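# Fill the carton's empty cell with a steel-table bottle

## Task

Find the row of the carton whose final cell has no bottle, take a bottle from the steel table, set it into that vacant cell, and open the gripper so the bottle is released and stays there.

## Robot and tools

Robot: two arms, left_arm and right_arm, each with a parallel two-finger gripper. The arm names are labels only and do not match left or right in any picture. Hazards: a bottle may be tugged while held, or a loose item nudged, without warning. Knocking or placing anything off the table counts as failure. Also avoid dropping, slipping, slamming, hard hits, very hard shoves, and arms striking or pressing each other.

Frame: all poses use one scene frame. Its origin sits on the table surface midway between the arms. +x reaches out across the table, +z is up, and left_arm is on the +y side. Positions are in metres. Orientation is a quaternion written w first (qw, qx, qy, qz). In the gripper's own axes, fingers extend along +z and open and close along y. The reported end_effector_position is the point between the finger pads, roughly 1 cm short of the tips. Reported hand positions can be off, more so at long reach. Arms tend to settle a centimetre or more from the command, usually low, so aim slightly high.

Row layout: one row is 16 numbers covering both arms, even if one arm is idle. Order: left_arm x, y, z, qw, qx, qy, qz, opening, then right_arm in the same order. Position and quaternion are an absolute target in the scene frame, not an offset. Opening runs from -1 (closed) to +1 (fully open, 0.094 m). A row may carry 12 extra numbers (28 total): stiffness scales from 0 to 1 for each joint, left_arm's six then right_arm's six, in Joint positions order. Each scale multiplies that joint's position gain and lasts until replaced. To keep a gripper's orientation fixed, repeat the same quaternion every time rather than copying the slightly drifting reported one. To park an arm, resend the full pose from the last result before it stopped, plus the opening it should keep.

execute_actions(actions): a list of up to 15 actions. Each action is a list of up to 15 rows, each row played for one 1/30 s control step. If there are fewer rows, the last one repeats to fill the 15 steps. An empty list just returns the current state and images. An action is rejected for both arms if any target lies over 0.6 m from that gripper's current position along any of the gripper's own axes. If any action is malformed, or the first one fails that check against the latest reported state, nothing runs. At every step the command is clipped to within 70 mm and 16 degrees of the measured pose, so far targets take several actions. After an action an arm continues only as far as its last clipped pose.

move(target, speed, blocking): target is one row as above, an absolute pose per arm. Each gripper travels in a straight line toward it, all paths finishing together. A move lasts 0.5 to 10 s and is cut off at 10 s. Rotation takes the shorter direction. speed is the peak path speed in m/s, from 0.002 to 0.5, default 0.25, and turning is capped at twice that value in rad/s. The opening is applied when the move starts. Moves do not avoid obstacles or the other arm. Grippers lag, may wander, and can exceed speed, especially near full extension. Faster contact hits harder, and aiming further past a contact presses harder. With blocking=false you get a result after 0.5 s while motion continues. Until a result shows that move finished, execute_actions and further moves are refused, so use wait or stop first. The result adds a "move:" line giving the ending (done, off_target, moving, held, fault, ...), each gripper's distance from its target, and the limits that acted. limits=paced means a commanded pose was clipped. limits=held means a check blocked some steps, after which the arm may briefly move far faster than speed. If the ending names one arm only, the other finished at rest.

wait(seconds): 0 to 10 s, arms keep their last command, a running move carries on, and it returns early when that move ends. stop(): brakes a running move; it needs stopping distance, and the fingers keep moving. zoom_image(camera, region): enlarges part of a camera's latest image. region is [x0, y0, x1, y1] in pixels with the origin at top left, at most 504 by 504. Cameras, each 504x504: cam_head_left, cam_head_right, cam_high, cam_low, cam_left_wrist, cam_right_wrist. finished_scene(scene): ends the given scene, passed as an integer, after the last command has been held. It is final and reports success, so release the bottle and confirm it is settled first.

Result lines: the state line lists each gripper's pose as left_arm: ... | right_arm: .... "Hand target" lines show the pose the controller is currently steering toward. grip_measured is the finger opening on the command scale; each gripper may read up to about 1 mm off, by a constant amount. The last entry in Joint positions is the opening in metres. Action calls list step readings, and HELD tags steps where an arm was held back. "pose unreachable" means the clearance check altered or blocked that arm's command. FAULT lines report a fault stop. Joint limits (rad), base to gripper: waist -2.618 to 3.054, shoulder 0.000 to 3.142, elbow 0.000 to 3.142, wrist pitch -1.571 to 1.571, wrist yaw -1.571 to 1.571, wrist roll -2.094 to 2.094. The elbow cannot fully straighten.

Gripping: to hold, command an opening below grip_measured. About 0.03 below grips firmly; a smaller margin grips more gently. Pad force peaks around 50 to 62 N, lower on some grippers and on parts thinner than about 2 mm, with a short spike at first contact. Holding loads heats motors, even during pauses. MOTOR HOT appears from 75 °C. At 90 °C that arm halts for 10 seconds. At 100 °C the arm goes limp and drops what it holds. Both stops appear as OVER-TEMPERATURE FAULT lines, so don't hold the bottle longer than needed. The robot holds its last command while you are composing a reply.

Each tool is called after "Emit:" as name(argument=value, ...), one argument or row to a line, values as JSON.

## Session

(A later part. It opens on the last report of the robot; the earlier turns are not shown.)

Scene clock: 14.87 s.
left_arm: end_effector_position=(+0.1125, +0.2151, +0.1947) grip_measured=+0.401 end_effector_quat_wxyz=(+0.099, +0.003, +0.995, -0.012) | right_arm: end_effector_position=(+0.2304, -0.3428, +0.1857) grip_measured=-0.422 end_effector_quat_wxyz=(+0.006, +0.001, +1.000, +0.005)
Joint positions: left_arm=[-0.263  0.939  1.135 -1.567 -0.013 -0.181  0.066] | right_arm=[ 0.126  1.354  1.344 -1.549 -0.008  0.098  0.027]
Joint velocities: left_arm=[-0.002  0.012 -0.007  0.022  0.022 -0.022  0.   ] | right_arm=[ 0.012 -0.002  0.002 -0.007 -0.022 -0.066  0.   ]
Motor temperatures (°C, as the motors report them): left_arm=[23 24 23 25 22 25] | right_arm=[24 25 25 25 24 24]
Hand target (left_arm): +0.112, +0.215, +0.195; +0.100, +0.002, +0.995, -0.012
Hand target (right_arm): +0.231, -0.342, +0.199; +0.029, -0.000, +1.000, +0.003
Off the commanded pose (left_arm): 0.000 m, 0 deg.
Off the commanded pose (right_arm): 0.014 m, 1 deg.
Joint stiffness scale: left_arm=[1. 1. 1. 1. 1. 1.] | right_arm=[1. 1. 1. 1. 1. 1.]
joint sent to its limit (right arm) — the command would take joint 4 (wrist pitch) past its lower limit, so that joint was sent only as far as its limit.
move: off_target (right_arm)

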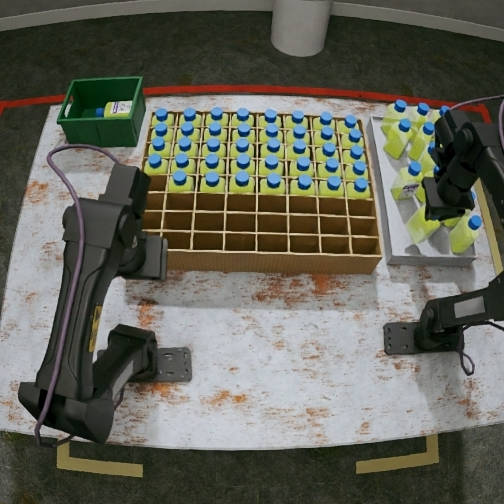

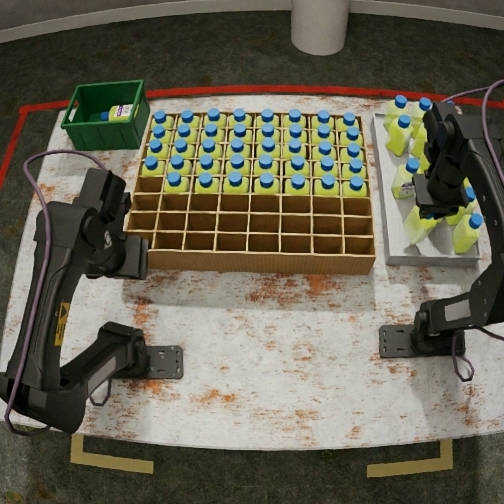

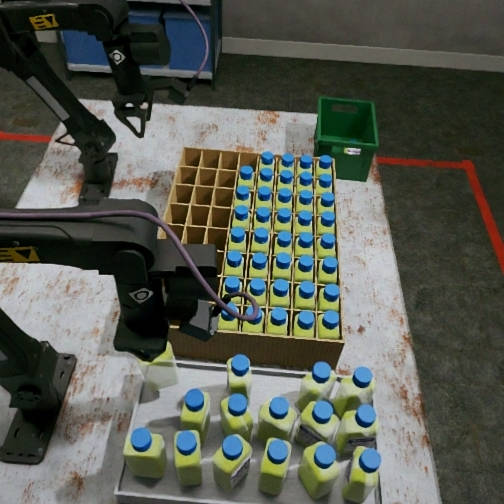

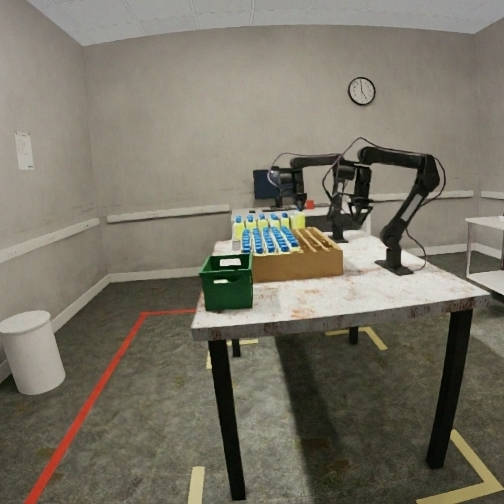

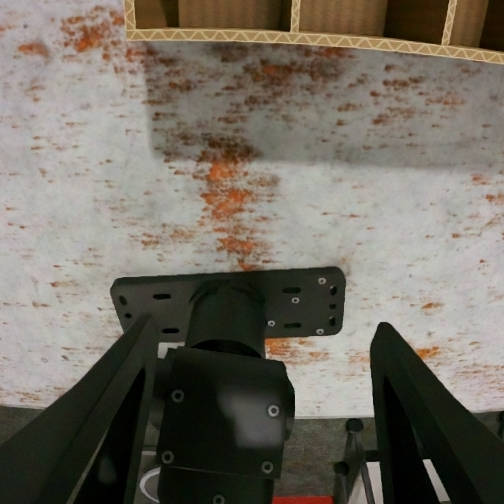

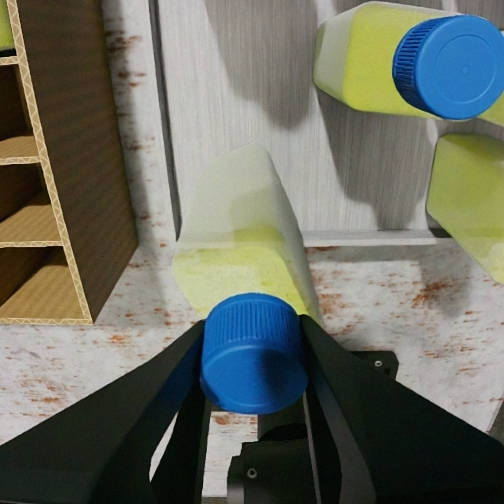

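Emit:
move(
  target=[0.1125, 0.2152, 0.1947, 0.100, 0.002, 0.995, -0.012, 0.4, 0.11, -0.29, 0.190, 0, 0, 1, 0, -0.5],
  speed=0.2,
)

Emit:
move(
  target=[0.1125, 0.2152, 0.1947, 0.100, 0.002, 0.995, -0.012, 0.4, 0.085, -0.01, 0.180, 0, 0, 1, 0, -0.5],
  speed=0.2,
)

Scene clock: 16.93 s.
left_arm: end_effector_position=(+0.1125, +0.2151, +0.1947) grip_measured=+0.401 end_effector_quat_wxyz=(+0.099, +0.003, +0.995, -0.012) | right_arm: end_effector_position=(+0.1099, -0.2834, +0.1905) grip_measured=-0.422 end_effector_quat_wxyz=(+0.101, -0.001, +0.990, +0.101)
Joint positions: left_arm=[-0.263  0.939  1.135 -1.567 -0.013 -0.181  0.066] | right_arm=[ 0.725  0.779  1.056 -1.561 -0.026  0.696  0.027]
Joint velocities: left_arm=[-0.007  0.012 -0.002 -0.022  0.022 -0.037 -0.   ] | right_arm=[ 0.017 -0.002 -0.032 -0.051 -0.007  0.037 -0.002]
Motor temperatures (°C, as the motors report them): left_arm=[23 24 23 25 22 25] | right_arm=[24 25 25 25 24 24]
Hand target (left_arm): +0.112, +0.215, +0.195; +0.100, +0.002, +0.995, -0.012
Hand target (right_arm): +0.108, -0.287, +0.189; +0.110, +0.000, +0.989, +0.099
Off the commanded pose (left_arm): 0.000 m, 0 deg.
Off the commanded pose (right_arm): 0.007 m, 16 deg; orientation clipped at the last step of the last action.
Joint stiffness scale: left_arm=[1. 1. 1. 1. 1. 1.] | right_arm=[1. 1. 1. 1. 1. 1.]
joint sent to its limit (right arm) — the command would take joint 4 (wrist pitch) past its lower limit, so that joint was sent only as far as its limit.
move: off_target (right_arm); limits=paced

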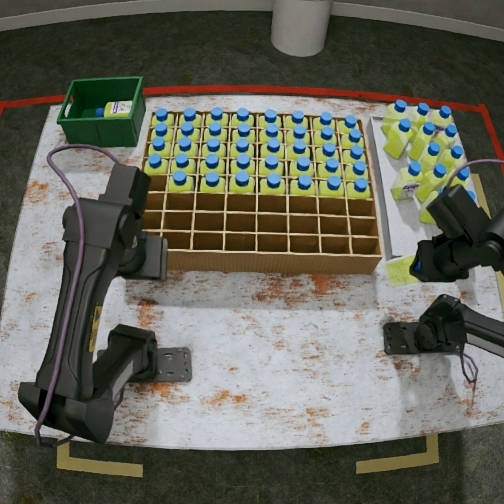

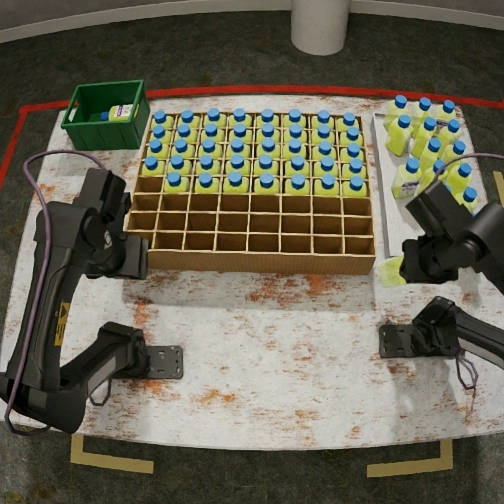

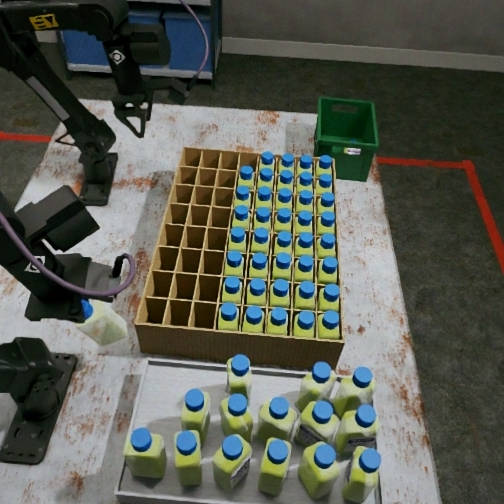

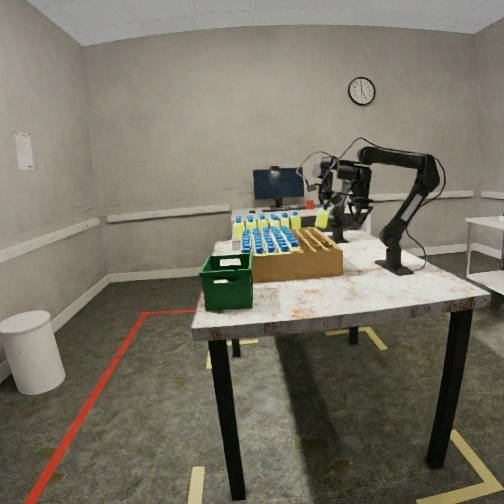

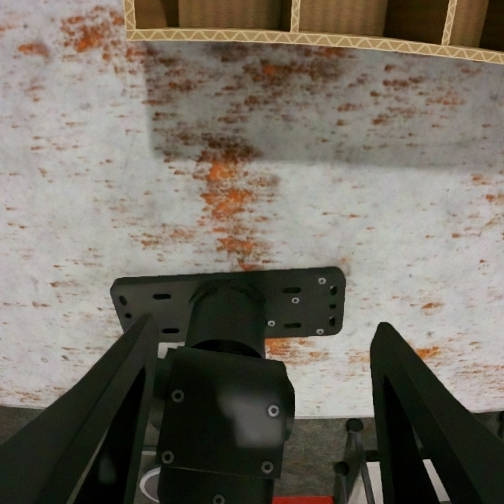

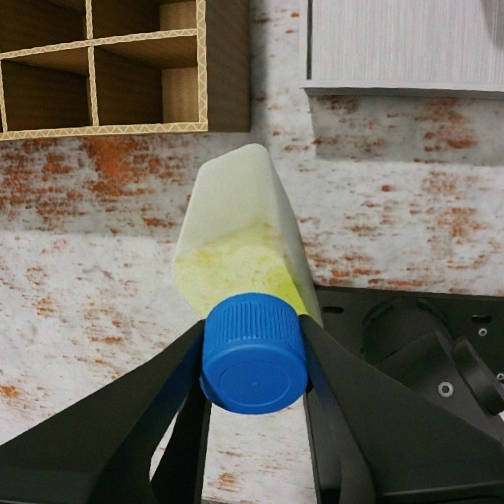

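Scene clock: 18.93 s.
left_arm: end_effector_position=(+0.1125, +0.2151, +0.1947) grip_measured=+0.401 end_effector_quat_wxyz=(+0.099, +0.003, +0.995, -0.012) | right_arm: end_effector_position=(+0.0864, -0.0112, +0.1685) grip_measured=-0.422 end_effector_quat_wxyz=(-0.008, +0.001, +1.000, -0.001)
Joint positions: left_arm=[-0.263  0.939  1.135 -1.567 -0.013 -0.181  0.066] | right_arm=[ 1.406  1.938  1.905 -1.542 -0.016  1.376  0.027]
Joint velocities: left_arm=[-0.007 -0.007 -0.007  0.007  0.007  0.066 -0.   ] | right_arm=[-0.002 -0.007 -0.022 -0.037 -0.037  0.007 -0.001]
Motor temperatures (°C, as the motors report them): left_arm=[23 24 23 25 22 25] | right_arm=[24 25 26 25 24 24]
Hand target (left_arm): +0.112, +0.215, +0.195; +0.100, +0.002, +0.995, -0.012
Hand target (right_arm): +0.084, -0.009, +0.180; -0.008, +0.001, +1.000, +0.011
Off the commanded pose (left_arm): 0.000 m, 0 deg.
Off the commanded pose (right_arm): 0.012 m, 1 deg.
Joint stiffness scale: left_arm=[1. 1. 1. 1. 1. 1.] | right_arm=[1. 1. 1. 1. 1. 1.]
joint sent to its limit (right arm) — the command would take joint 4 (wrist pitch) past its lower limit, so that joint was sent only as far as its limit.
move: off_target (right_arm)

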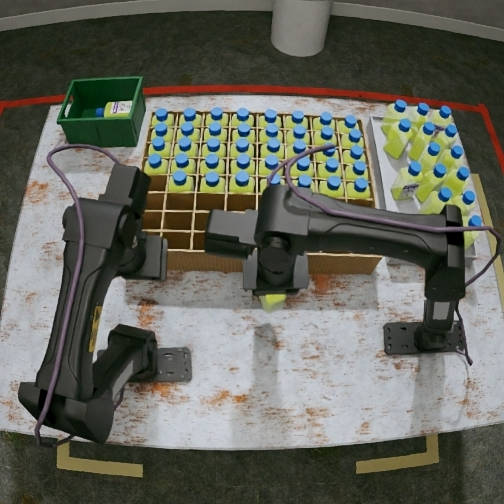

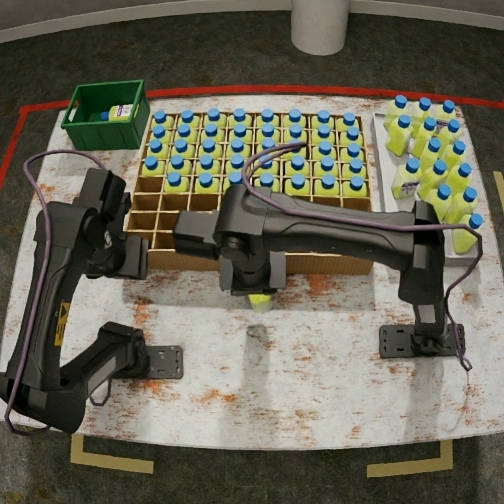

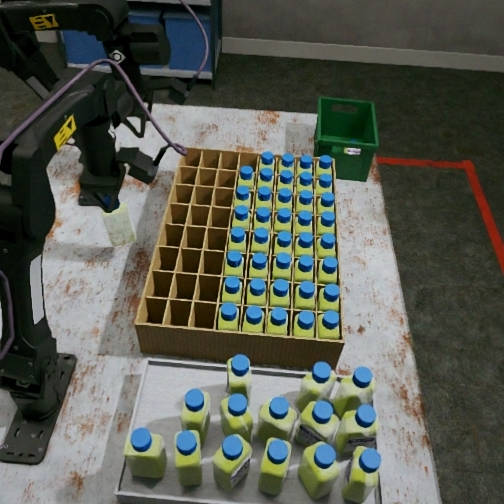

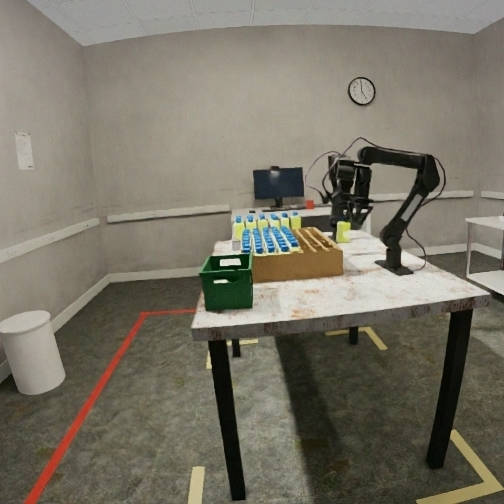

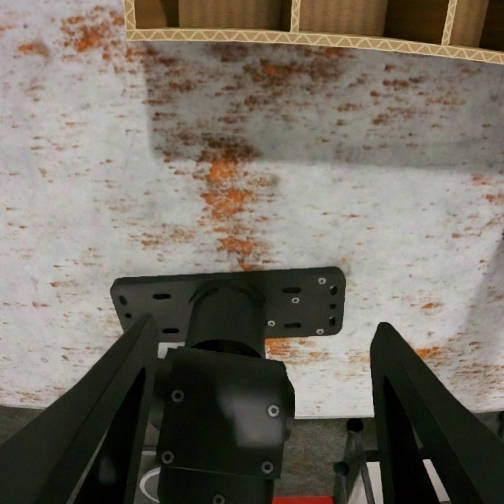

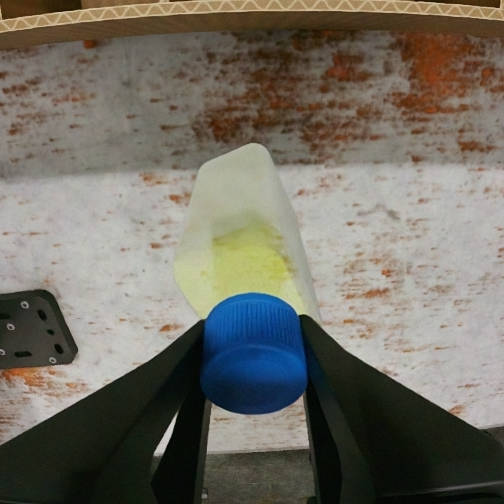

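Emit:
zoom_image(
  camera="cam_right_wrist",
  region=[126, 100, 378, 352],
)

Emit:
zoom_image(
  camera="cam_high",
  region=[40, 140, 200, 300],
)

Region (126, 100, 378, 352) of cam_right_wrist's 504x504 image, scaled by 2.000, with more detail than that image has.

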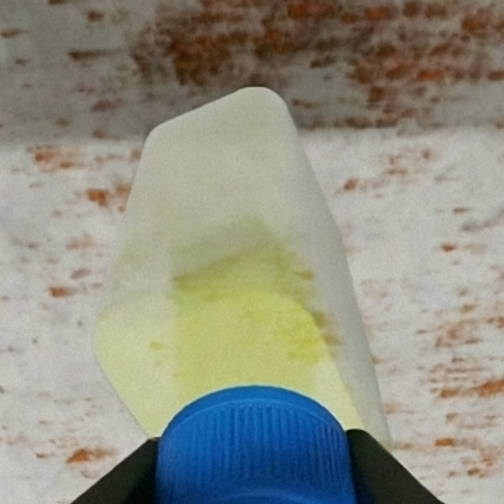

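Region (40, 140, 200, 300) of cam_high's 504x504 image, scaled by 3.150, with more detail than that image has.

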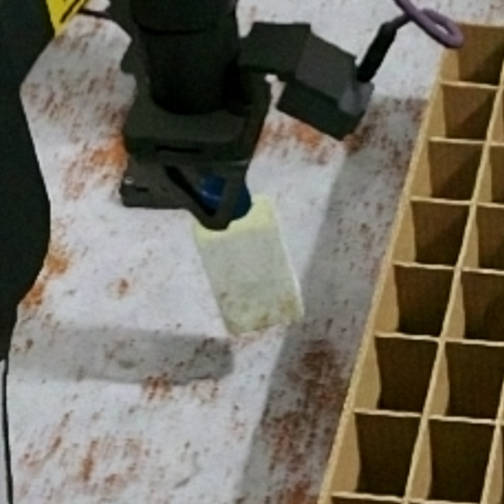

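Emit:
move(
  target=[0.1125, 0.2152, 0.1947, 0.100, 0.002, 0.995, -0.012, 0.4, 0.085, -0.01, 0.160, 0, -0.5225, 0.8526, 0, -0.5],
  speed=0.3,
)

Scene clock: 27.27 s.
left_arm: end_effector_position=(+0.1125, +0.2151, +0.1947) grip_measured=+0.401 end_effector_quat_wxyz=(+0.099, +0.003, +0.995, -0.012) | right_arm: end_effector_position=(+0.0849, -0.0111, +0.1603) grip_measured=-0.423 end_effector_quat_wxyz=(-0.009, -0.516, +0.857, +0.001)
Joint positions: left_arm=[-0.263  0.939  1.135 -1.567 -0.013 -0.181  0.066] | right_arm=[ 1.41   1.938  1.872 -1.516 -0.015  0.297  0.027]
Joint velocities: left_arm=[ 0.007  0.002 -0.007 -0.051  0.007  0.081  0.001] | right_arm=[-0.007 -0.002 -0.007  0.037  0.022 -0.007  0.   ]
Motor temperatures (°C, as the motors report them): left_arm=[23 24 23 25 22 25] | right_arm=[24 26 26 25 24 24]
Hand target (left_arm): +0.112, +0.215, +0.195; +0.100, +0.002, +0.995, -0.012
Hand target (right_arm): +0.085, -0.010, +0.160; -0.000, -0.523, +0.853, +0.000
Off the commanded pose (left_arm): 0.000 m, 0 deg.
Off the commanded pose (right_arm): 0.001 m, 1 deg.
Joint stiffness scale: left_arm=[1. 1. 1. 1. 1. 1.] | right_arm=[1. 1. 1. 1. 1. 1.]
move: done

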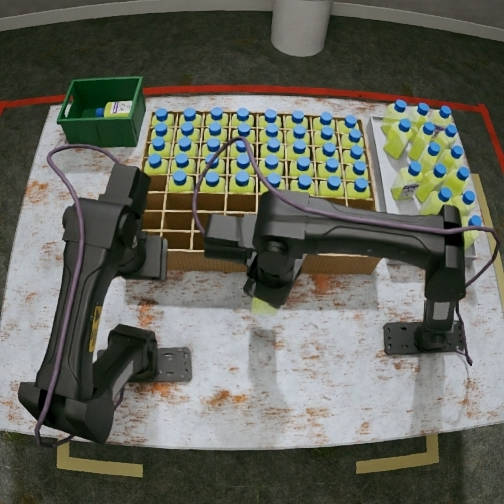

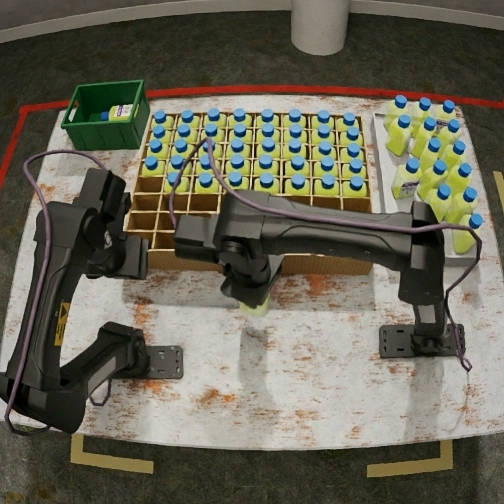

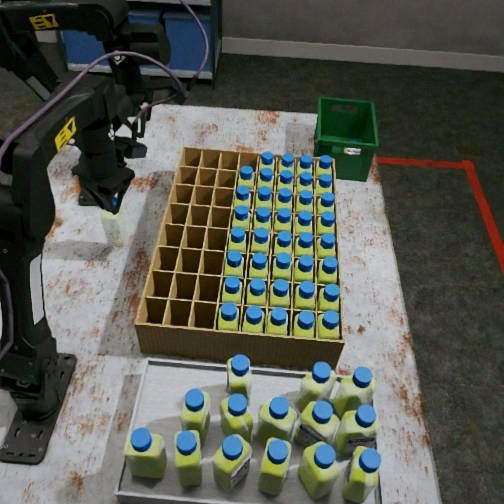

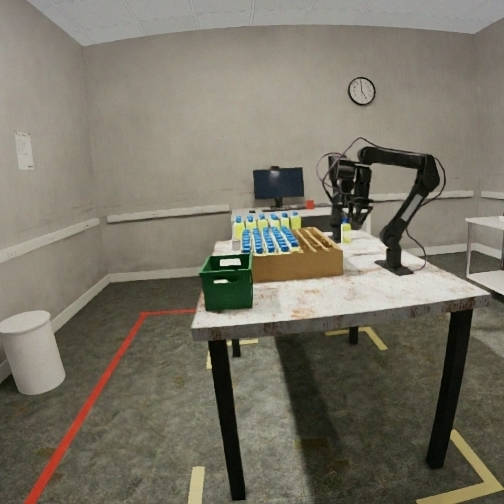

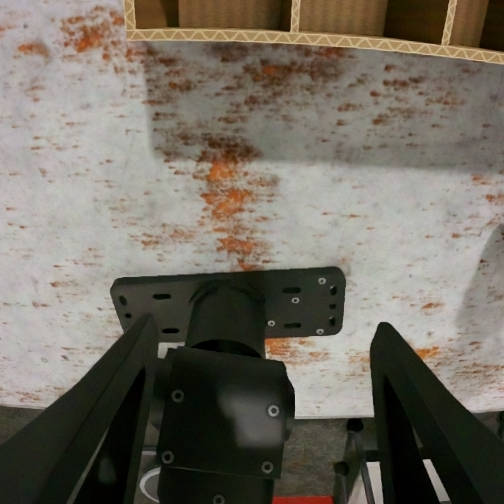

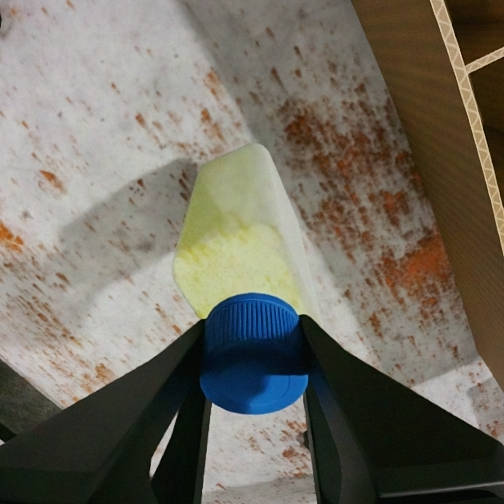

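Emit:
move(
  target=[0.1125, 0.2152, 0.1947, 0.100, 0.002, 0.995, -0.012, 0.4, 0.085, -0.01, 0.138, 0, -0.5225, 0.8526, 0, -0.5],
  speed=0.05,
)

Scene clock: 28.63 s.
left_arm: end_effector_position=(+0.1125, +0.2151, +0.1947) grip_measured=+0.401 end_effector_quat_wxyz=(+0.099, +0.003, +0.995, -0.012) | right_arm: end_effector_position=(+0.0849, -0.0112, +0.1344) grip_measured=-0.423 end_effector_quat_wxyz=(-0.013, -0.516, +0.856, -0.004)
Joint positions: left_arm=[-0.263  0.939  1.135 -1.567 -0.013 -0.181  0.066] | right_arm=[ 1.41   1.938  1.768 -1.425 -0.014  0.294  0.027]
Joint velocities: left_arm=[-0.002  0.022 -0.017 -0.051 -0.007  0.051  0.   ] | right_arm=[-0.002 -0.012 -0.012 -0.051 -0.037  0.022  0.001]
Motor temperatures (°C, as the motors report them): left_arm=[23 24 23 25 22 25] | right_arm=[24 26 26 25 24 24]
Hand target (left_arm): +0.112, +0.215, +0.195; +0.100, +0.002, +0.995, -0.012
Hand target (right_arm): +0.085, -0.010, +0.138; -0.000, -0.522, +0.853, -0.000
Off the commanded pose (left_arm): 0.000 m, 0 deg.
Off the commanded pose (right_arm): 0.004 m, 2 deg.
Joint stiffness scale: left_arm=[1. 1. 1. 1. 1. 1.] | right_arm=[1. 1. 1. 1. 1. 1.]
move: done

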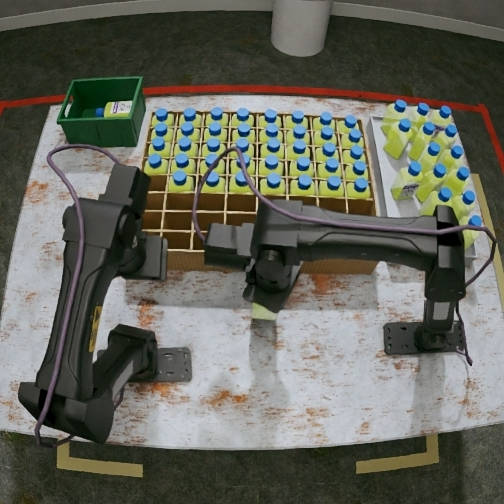

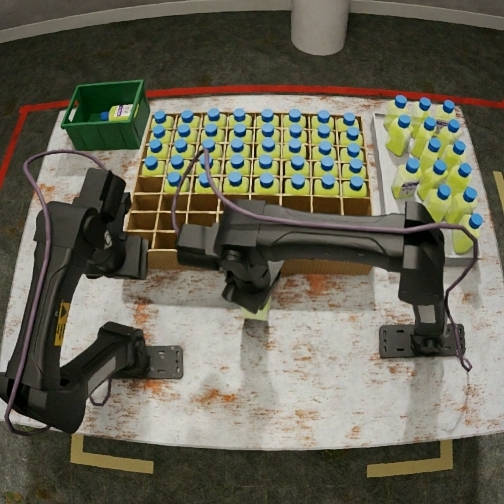

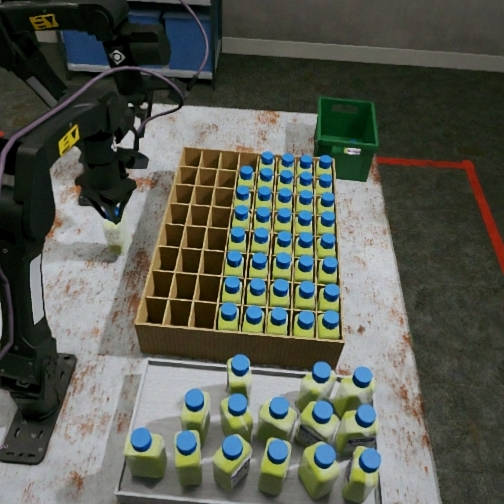

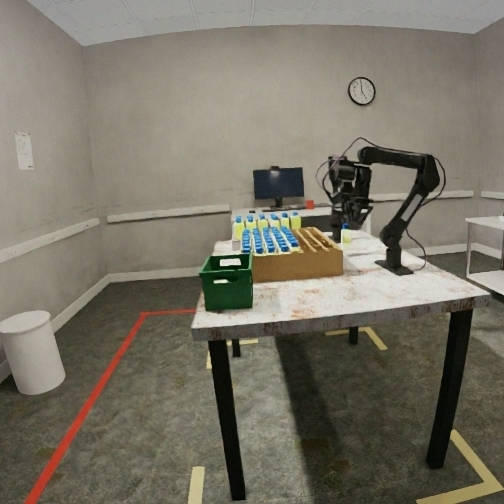

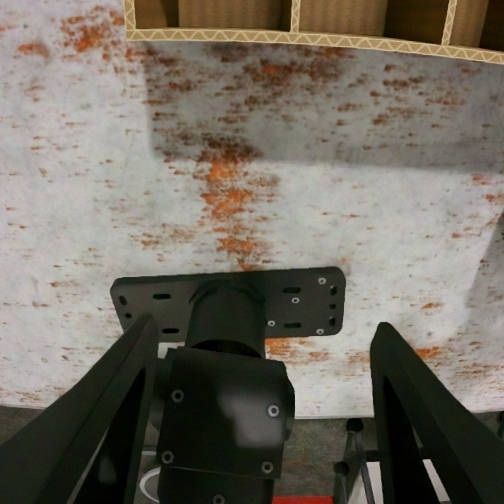

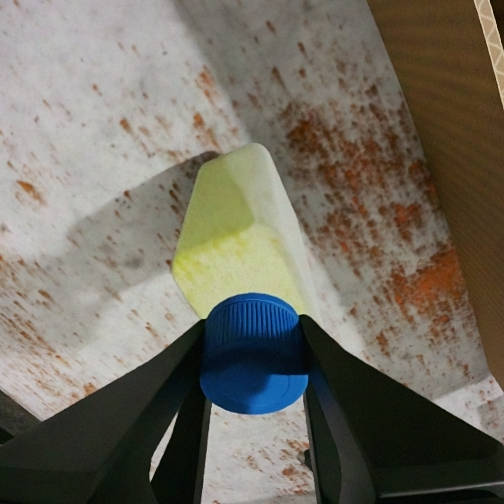

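Emit:
move(
  target=[0.1125, 0.2152, 0.1947, 0.100, 0.002, 0.995, -0.012, 0.4, 0.085, -0.01, 0.130, 0, -0.5225, 0.8526, 0, -0.5],
  speed=0.03,
)

Scene clock: 29.77 s.
left_arm: end_effector_position=(+0.1125, +0.2151, +0.1947) grip_measured=+0.401 end_effector_quat_wxyz=(+0.099, +0.003, +0.995, -0.012) | right_arm: end_effector_position=(+0.0848, -0.0117, +0.1255) grip_measured=-0.423 end_effector_quat_wxyz=(-0.015, -0.517, +0.856, -0.006)
Joint positions: left_arm=[-0.263  0.939  1.135 -1.567 -0.013 -0.181  0.066] | right_arm=[ 1.41   1.938  1.732 -1.394 -0.014  0.294  0.027]
Joint velocities: left_arm=[-0.007  0.002 -0.007 -0.037 -0.007  0.022  0.001] | right_arm=[-0.002  0.002  0.027  0.007  0.007  0.007  0.001]
Motor temperatures (°C, as the motors report them): left_arm=[23 24 23 25 22 25] | right_arm=[24 27 26 25 24 24]
Hand target (left_arm): +0.112, +0.215, +0.195; +0.100, +0.002, +0.995, -0.012
Hand target (right_arm): +0.085, -0.010, +0.130; -0.000, -0.523, +0.853, -0.000
Off the commanded pose (left_arm): 0.000 m, 0 deg.
Off the commanded pose (right_arm): 0.005 m, 2 deg.
Joint stiffness scale: left_arm=[1. 1. 1. 1. 1. 1.] | right_arm=[1. 1. 1. 1. 1. 1.]
move: done

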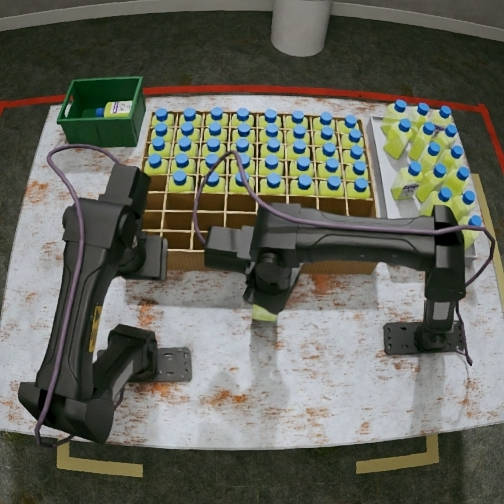

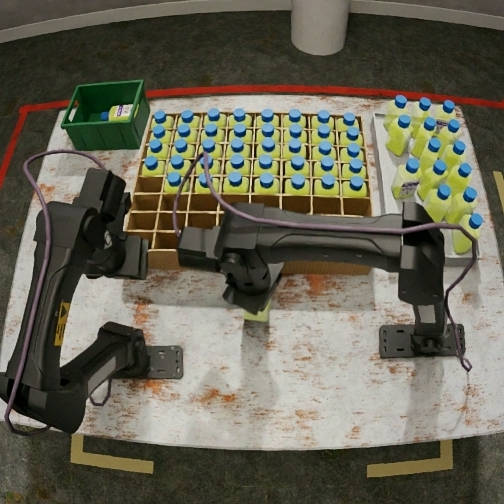

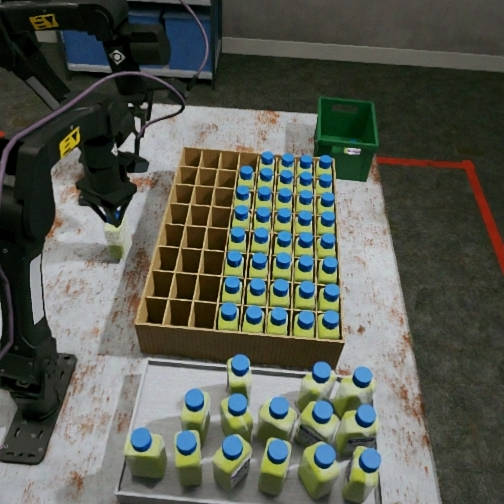

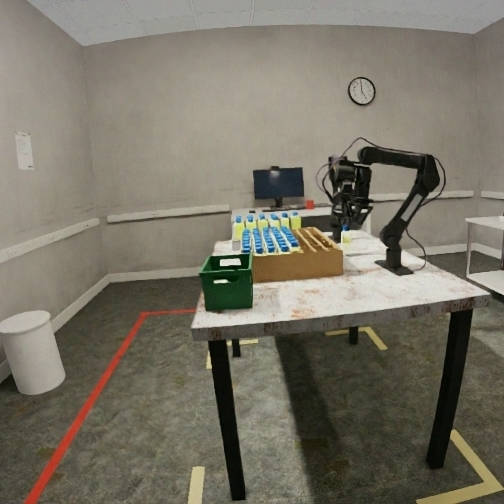

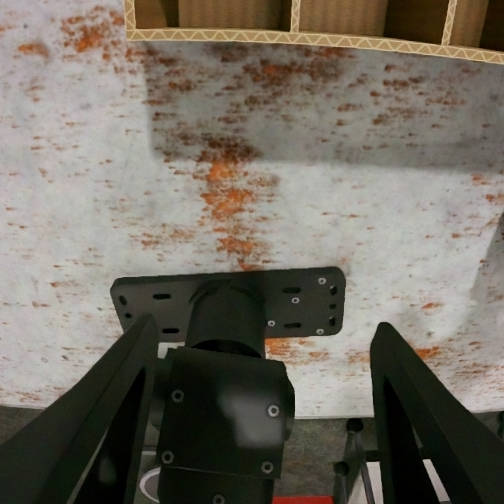

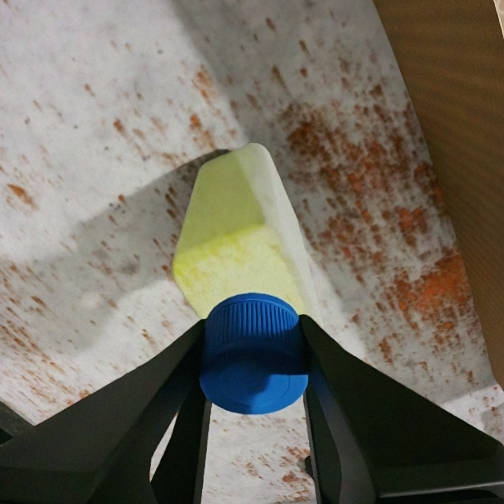

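Emit:
move(
  target=[0.1125, 0.2152, 0.1947, 0.100, 0.002, 0.995, -0.012, 0.4, 0.085, -0.01, 0.124, 0, -0.5225, 0.8526, 0, -0.5],
  speed=0.03,
)

Scene clock: 30.80 s.
left_arm: end_effector_position=(+0.1125, +0.2151, +0.1947) grip_measured=+0.401 end_effector_quat_wxyz=(+0.099, +0.003, +0.995, -0.012) | right_arm: end_effector_position=(+0.0848, -0.0117, +0.1191) grip_measured=-0.423 end_effector_quat_wxyz=(-0.015, -0.517, +0.856, -0.006)
Joint positions: left_arm=[-0.263  0.939  1.135 -1.567 -0.013 -0.181  0.066] | right_arm=[ 1.41   1.938  1.707 -1.369 -0.014  0.294  0.027]
Joint velocities: left_arm=[-0.022  0.017 -0.012  0.007 -0.037 -0.022 -0.001] | right_arm=[-0.002 -0.002 -0.007  0.022 -0.022  0.007  0.   ]
Motor temperatures (°C, as the motors report them): left_arm=[23 24 23 25 22 25] | right_arm=[24 27 26 25 24 24]
Hand target (left_arm): +0.112, +0.215, +0.195; +0.100, +0.002, +0.995, -0.012
Hand target (right_arm): +0.085, -0.010, +0.124; -0.000, -0.523, +0.853, +0.000
Off the commanded pose (left_arm): 0.000 m, 0 deg.
Off the commanded pose (right_arm): 0.005 m, 2 deg.
Joint stiffness scale: left_arm=[1. 1. 1. 1. 1. 1.] | right_arm=[1. 1. 1. 1. 1. 1.]
move: done

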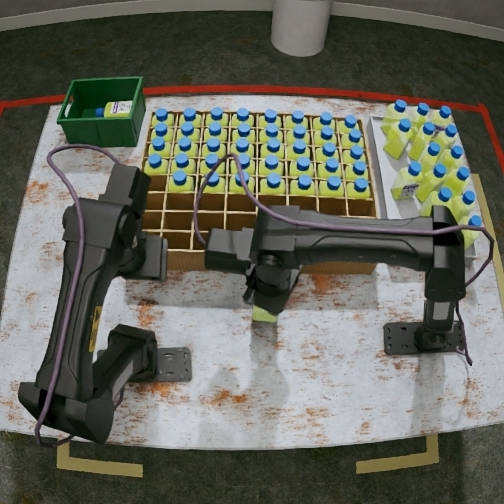

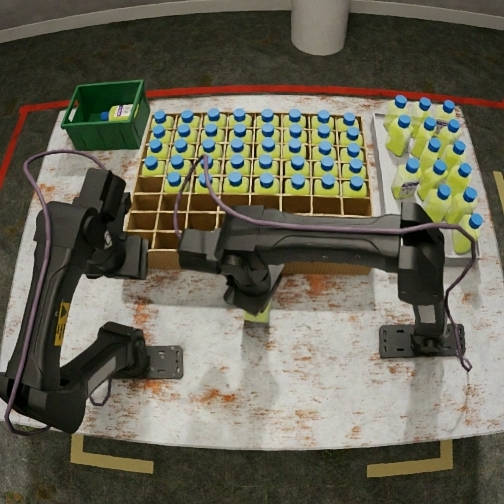

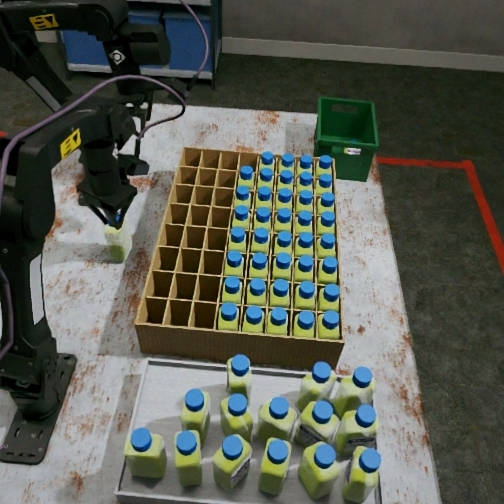

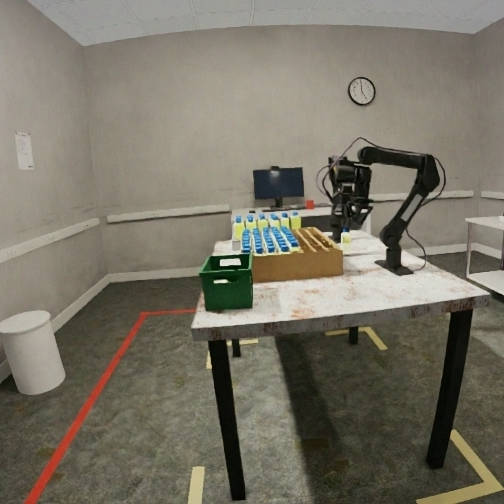

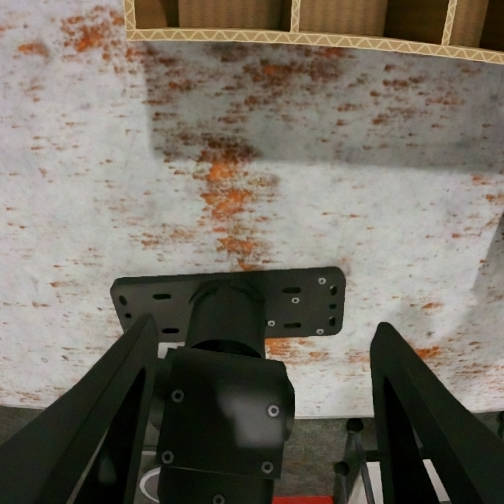

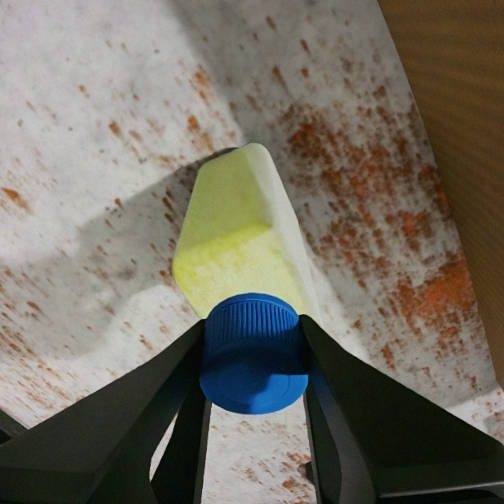

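Emit:
move(
  target=[0.1125, 0.2152, 0.1947, 0.100, 0.002, 0.995, -0.012, 0.4, 0.085, -0.01, 0.116, 0, -0.5225, 0.8526, 0, -0.5],
  speed=0.03,
)

Scene clock: 32.10 s.
left_arm: end_effector_position=(+0.1125, +0.2151, +0.1947) grip_measured=+0.401 end_effector_quat_wxyz=(+0.099, +0.003, +0.995, -0.012) | right_arm: end_effector_position=(+0.0848, -0.0120, +0.1112) grip_measured=-0.423 end_effector_quat_wxyz=(-0.015, -0.517, +0.856, -0.006)
Joint positions: left_arm=[-0.263  0.939  1.135 -1.567 -0.013 -0.181  0.066] | right_arm=[ 1.41   1.938  1.676 -1.338 -0.014  0.294  0.027]
Joint velocities: left_arm=[ 0.002 -0.012 -0.017  0.051 -0.066  0.007 -0.001] | right_arm=[-0.007 -0.007 -0.007  0.022 -0.007 -0.007 -0.   ]
Motor temperatures (°C, as the motors report them): left_arm=[23 24 23 25 22 25] | right_arm=[24 27 26 25 24 24]
Hand target (left_arm): +0.112, +0.215, +0.195; +0.100, +0.002, +0.995, -0.012
Hand target (right_arm): +0.085, -0.010, +0.116; -0.000, -0.523, +0.853, -0.000
Off the commanded pose (left_arm): 0.000 m, 0 deg.
Off the commanded pose (right_arm): 0.005 m, 2 deg.
Joint stiffness scale: left_arm=[1. 1. 1. 1. 1. 1.] | right_arm=[1. 1. 1. 1. 1. 1.]
move: done

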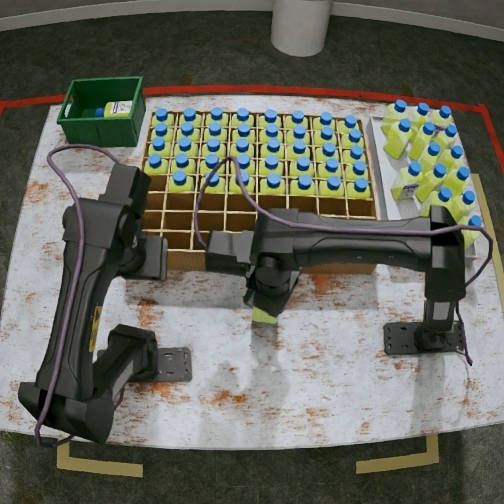

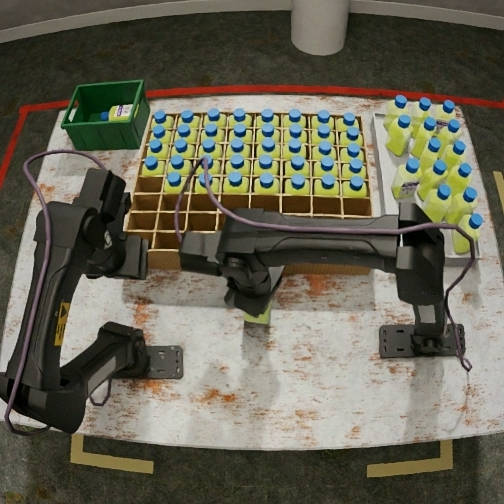

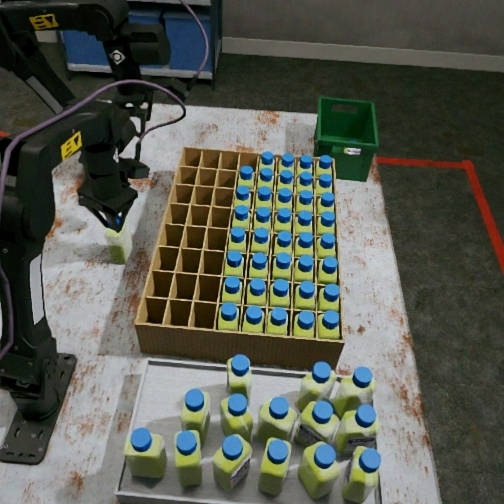

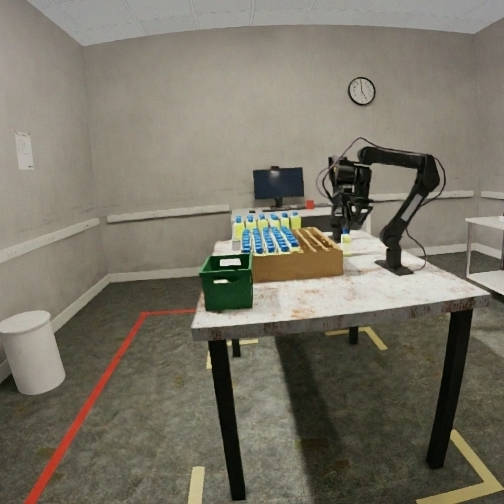

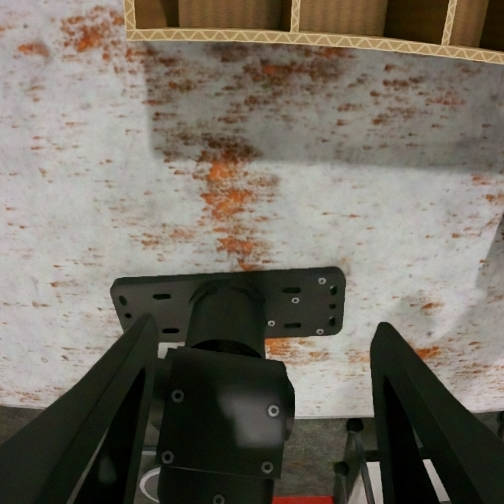

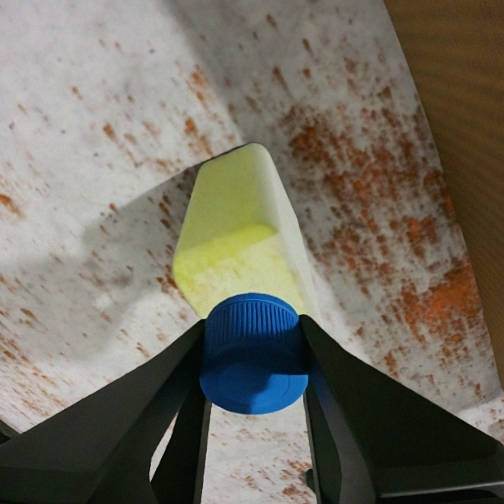

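Emit:
move(
  target=[0.1125, 0.2152, 0.1947, 0.100, 0.002, 0.995, -0.012, 0.4, 0.085, -0.01, 0.111, 0, -0.5225, 0.8526, 0, -0.5],
  speed=0.02,
)

Scene clock: 33.47 s.
left_arm: end_effector_position=(+0.1125, +0.2151, +0.1947) grip_measured=+0.401 end_effector_quat_wxyz=(+0.099, +0.003, +0.995, -0.012) | right_arm: end_effector_position=(+0.0853, -0.0098, +0.1090) grip_measured=-0.423 end_effector_quat_wxyz=(-0.012, -0.517, +0.856, -0.003)
Joint positions: left_arm=[-0.263  0.939  1.135 -1.567 -0.013 -0.181  0.066] | right_arm=[ 1.41   1.938  1.667 -1.321 -0.013  0.294  0.027]
Joint velocities: left_arm=[ 0.002 -0.027 -0.002 -0.022  0.037 -0.007 -0.   ] | right_arm=[-0.022  0.007 -0.002  0.007 -0.022 -0.037 -0.001]
Motor temperatures (°C, as the motors report them): left_arm=[23 24 23 25 22 25] | right_arm=[24 27 26 25 24 24]
Hand target (left_arm): +0.112, +0.215, +0.195; +0.100, +0.002, +0.995, -0.012
Hand target (right_arm): +0.085, -0.010, +0.111; -0.000, -0.523, +0.853, -0.000
Off the commanded pose (left_arm): 0.000 m, 0 deg.
Off the commanded pose (right_arm): 0.002 m, 2 deg.
Joint stiffness scale: left_arm=[1. 1. 1. 1. 1. 1.] | right_arm=[1. 1. 1. 1. 1. 1.]
move: done

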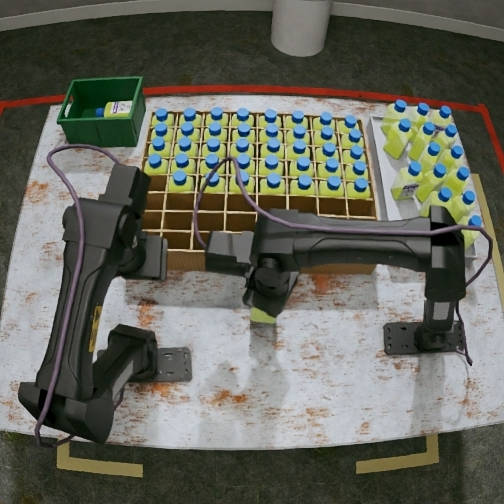

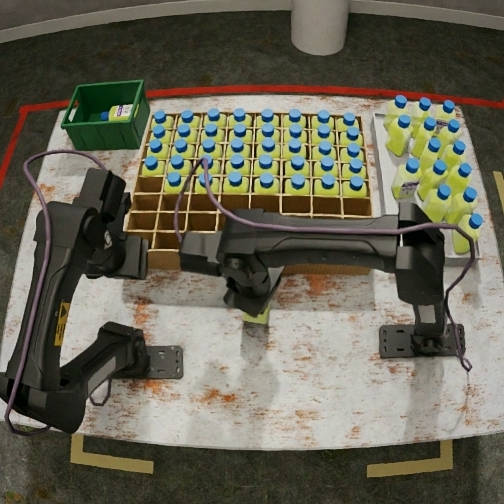

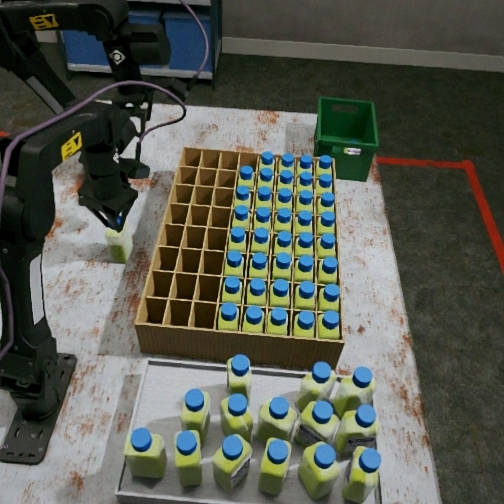

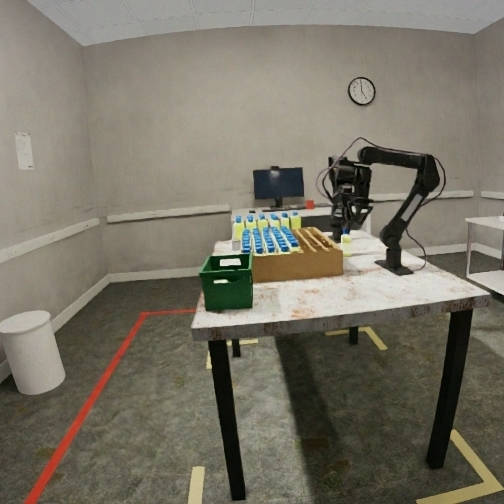

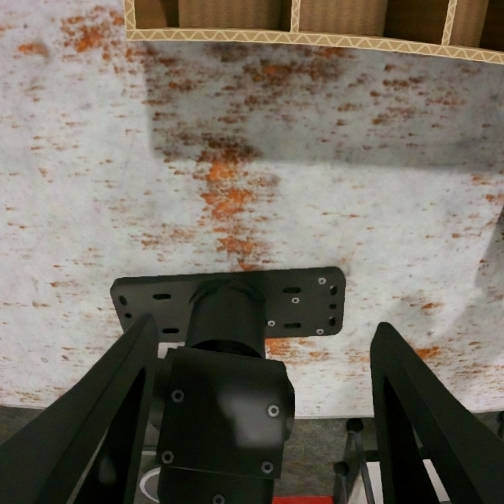

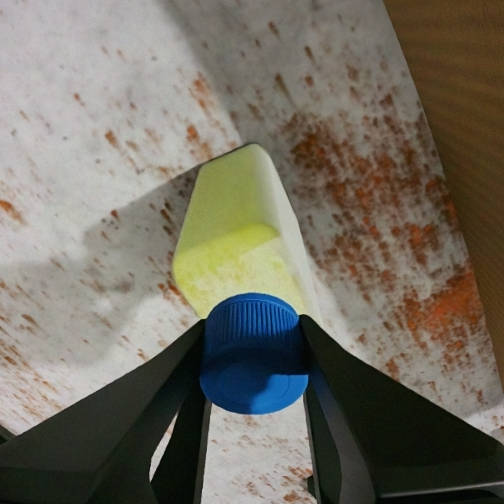

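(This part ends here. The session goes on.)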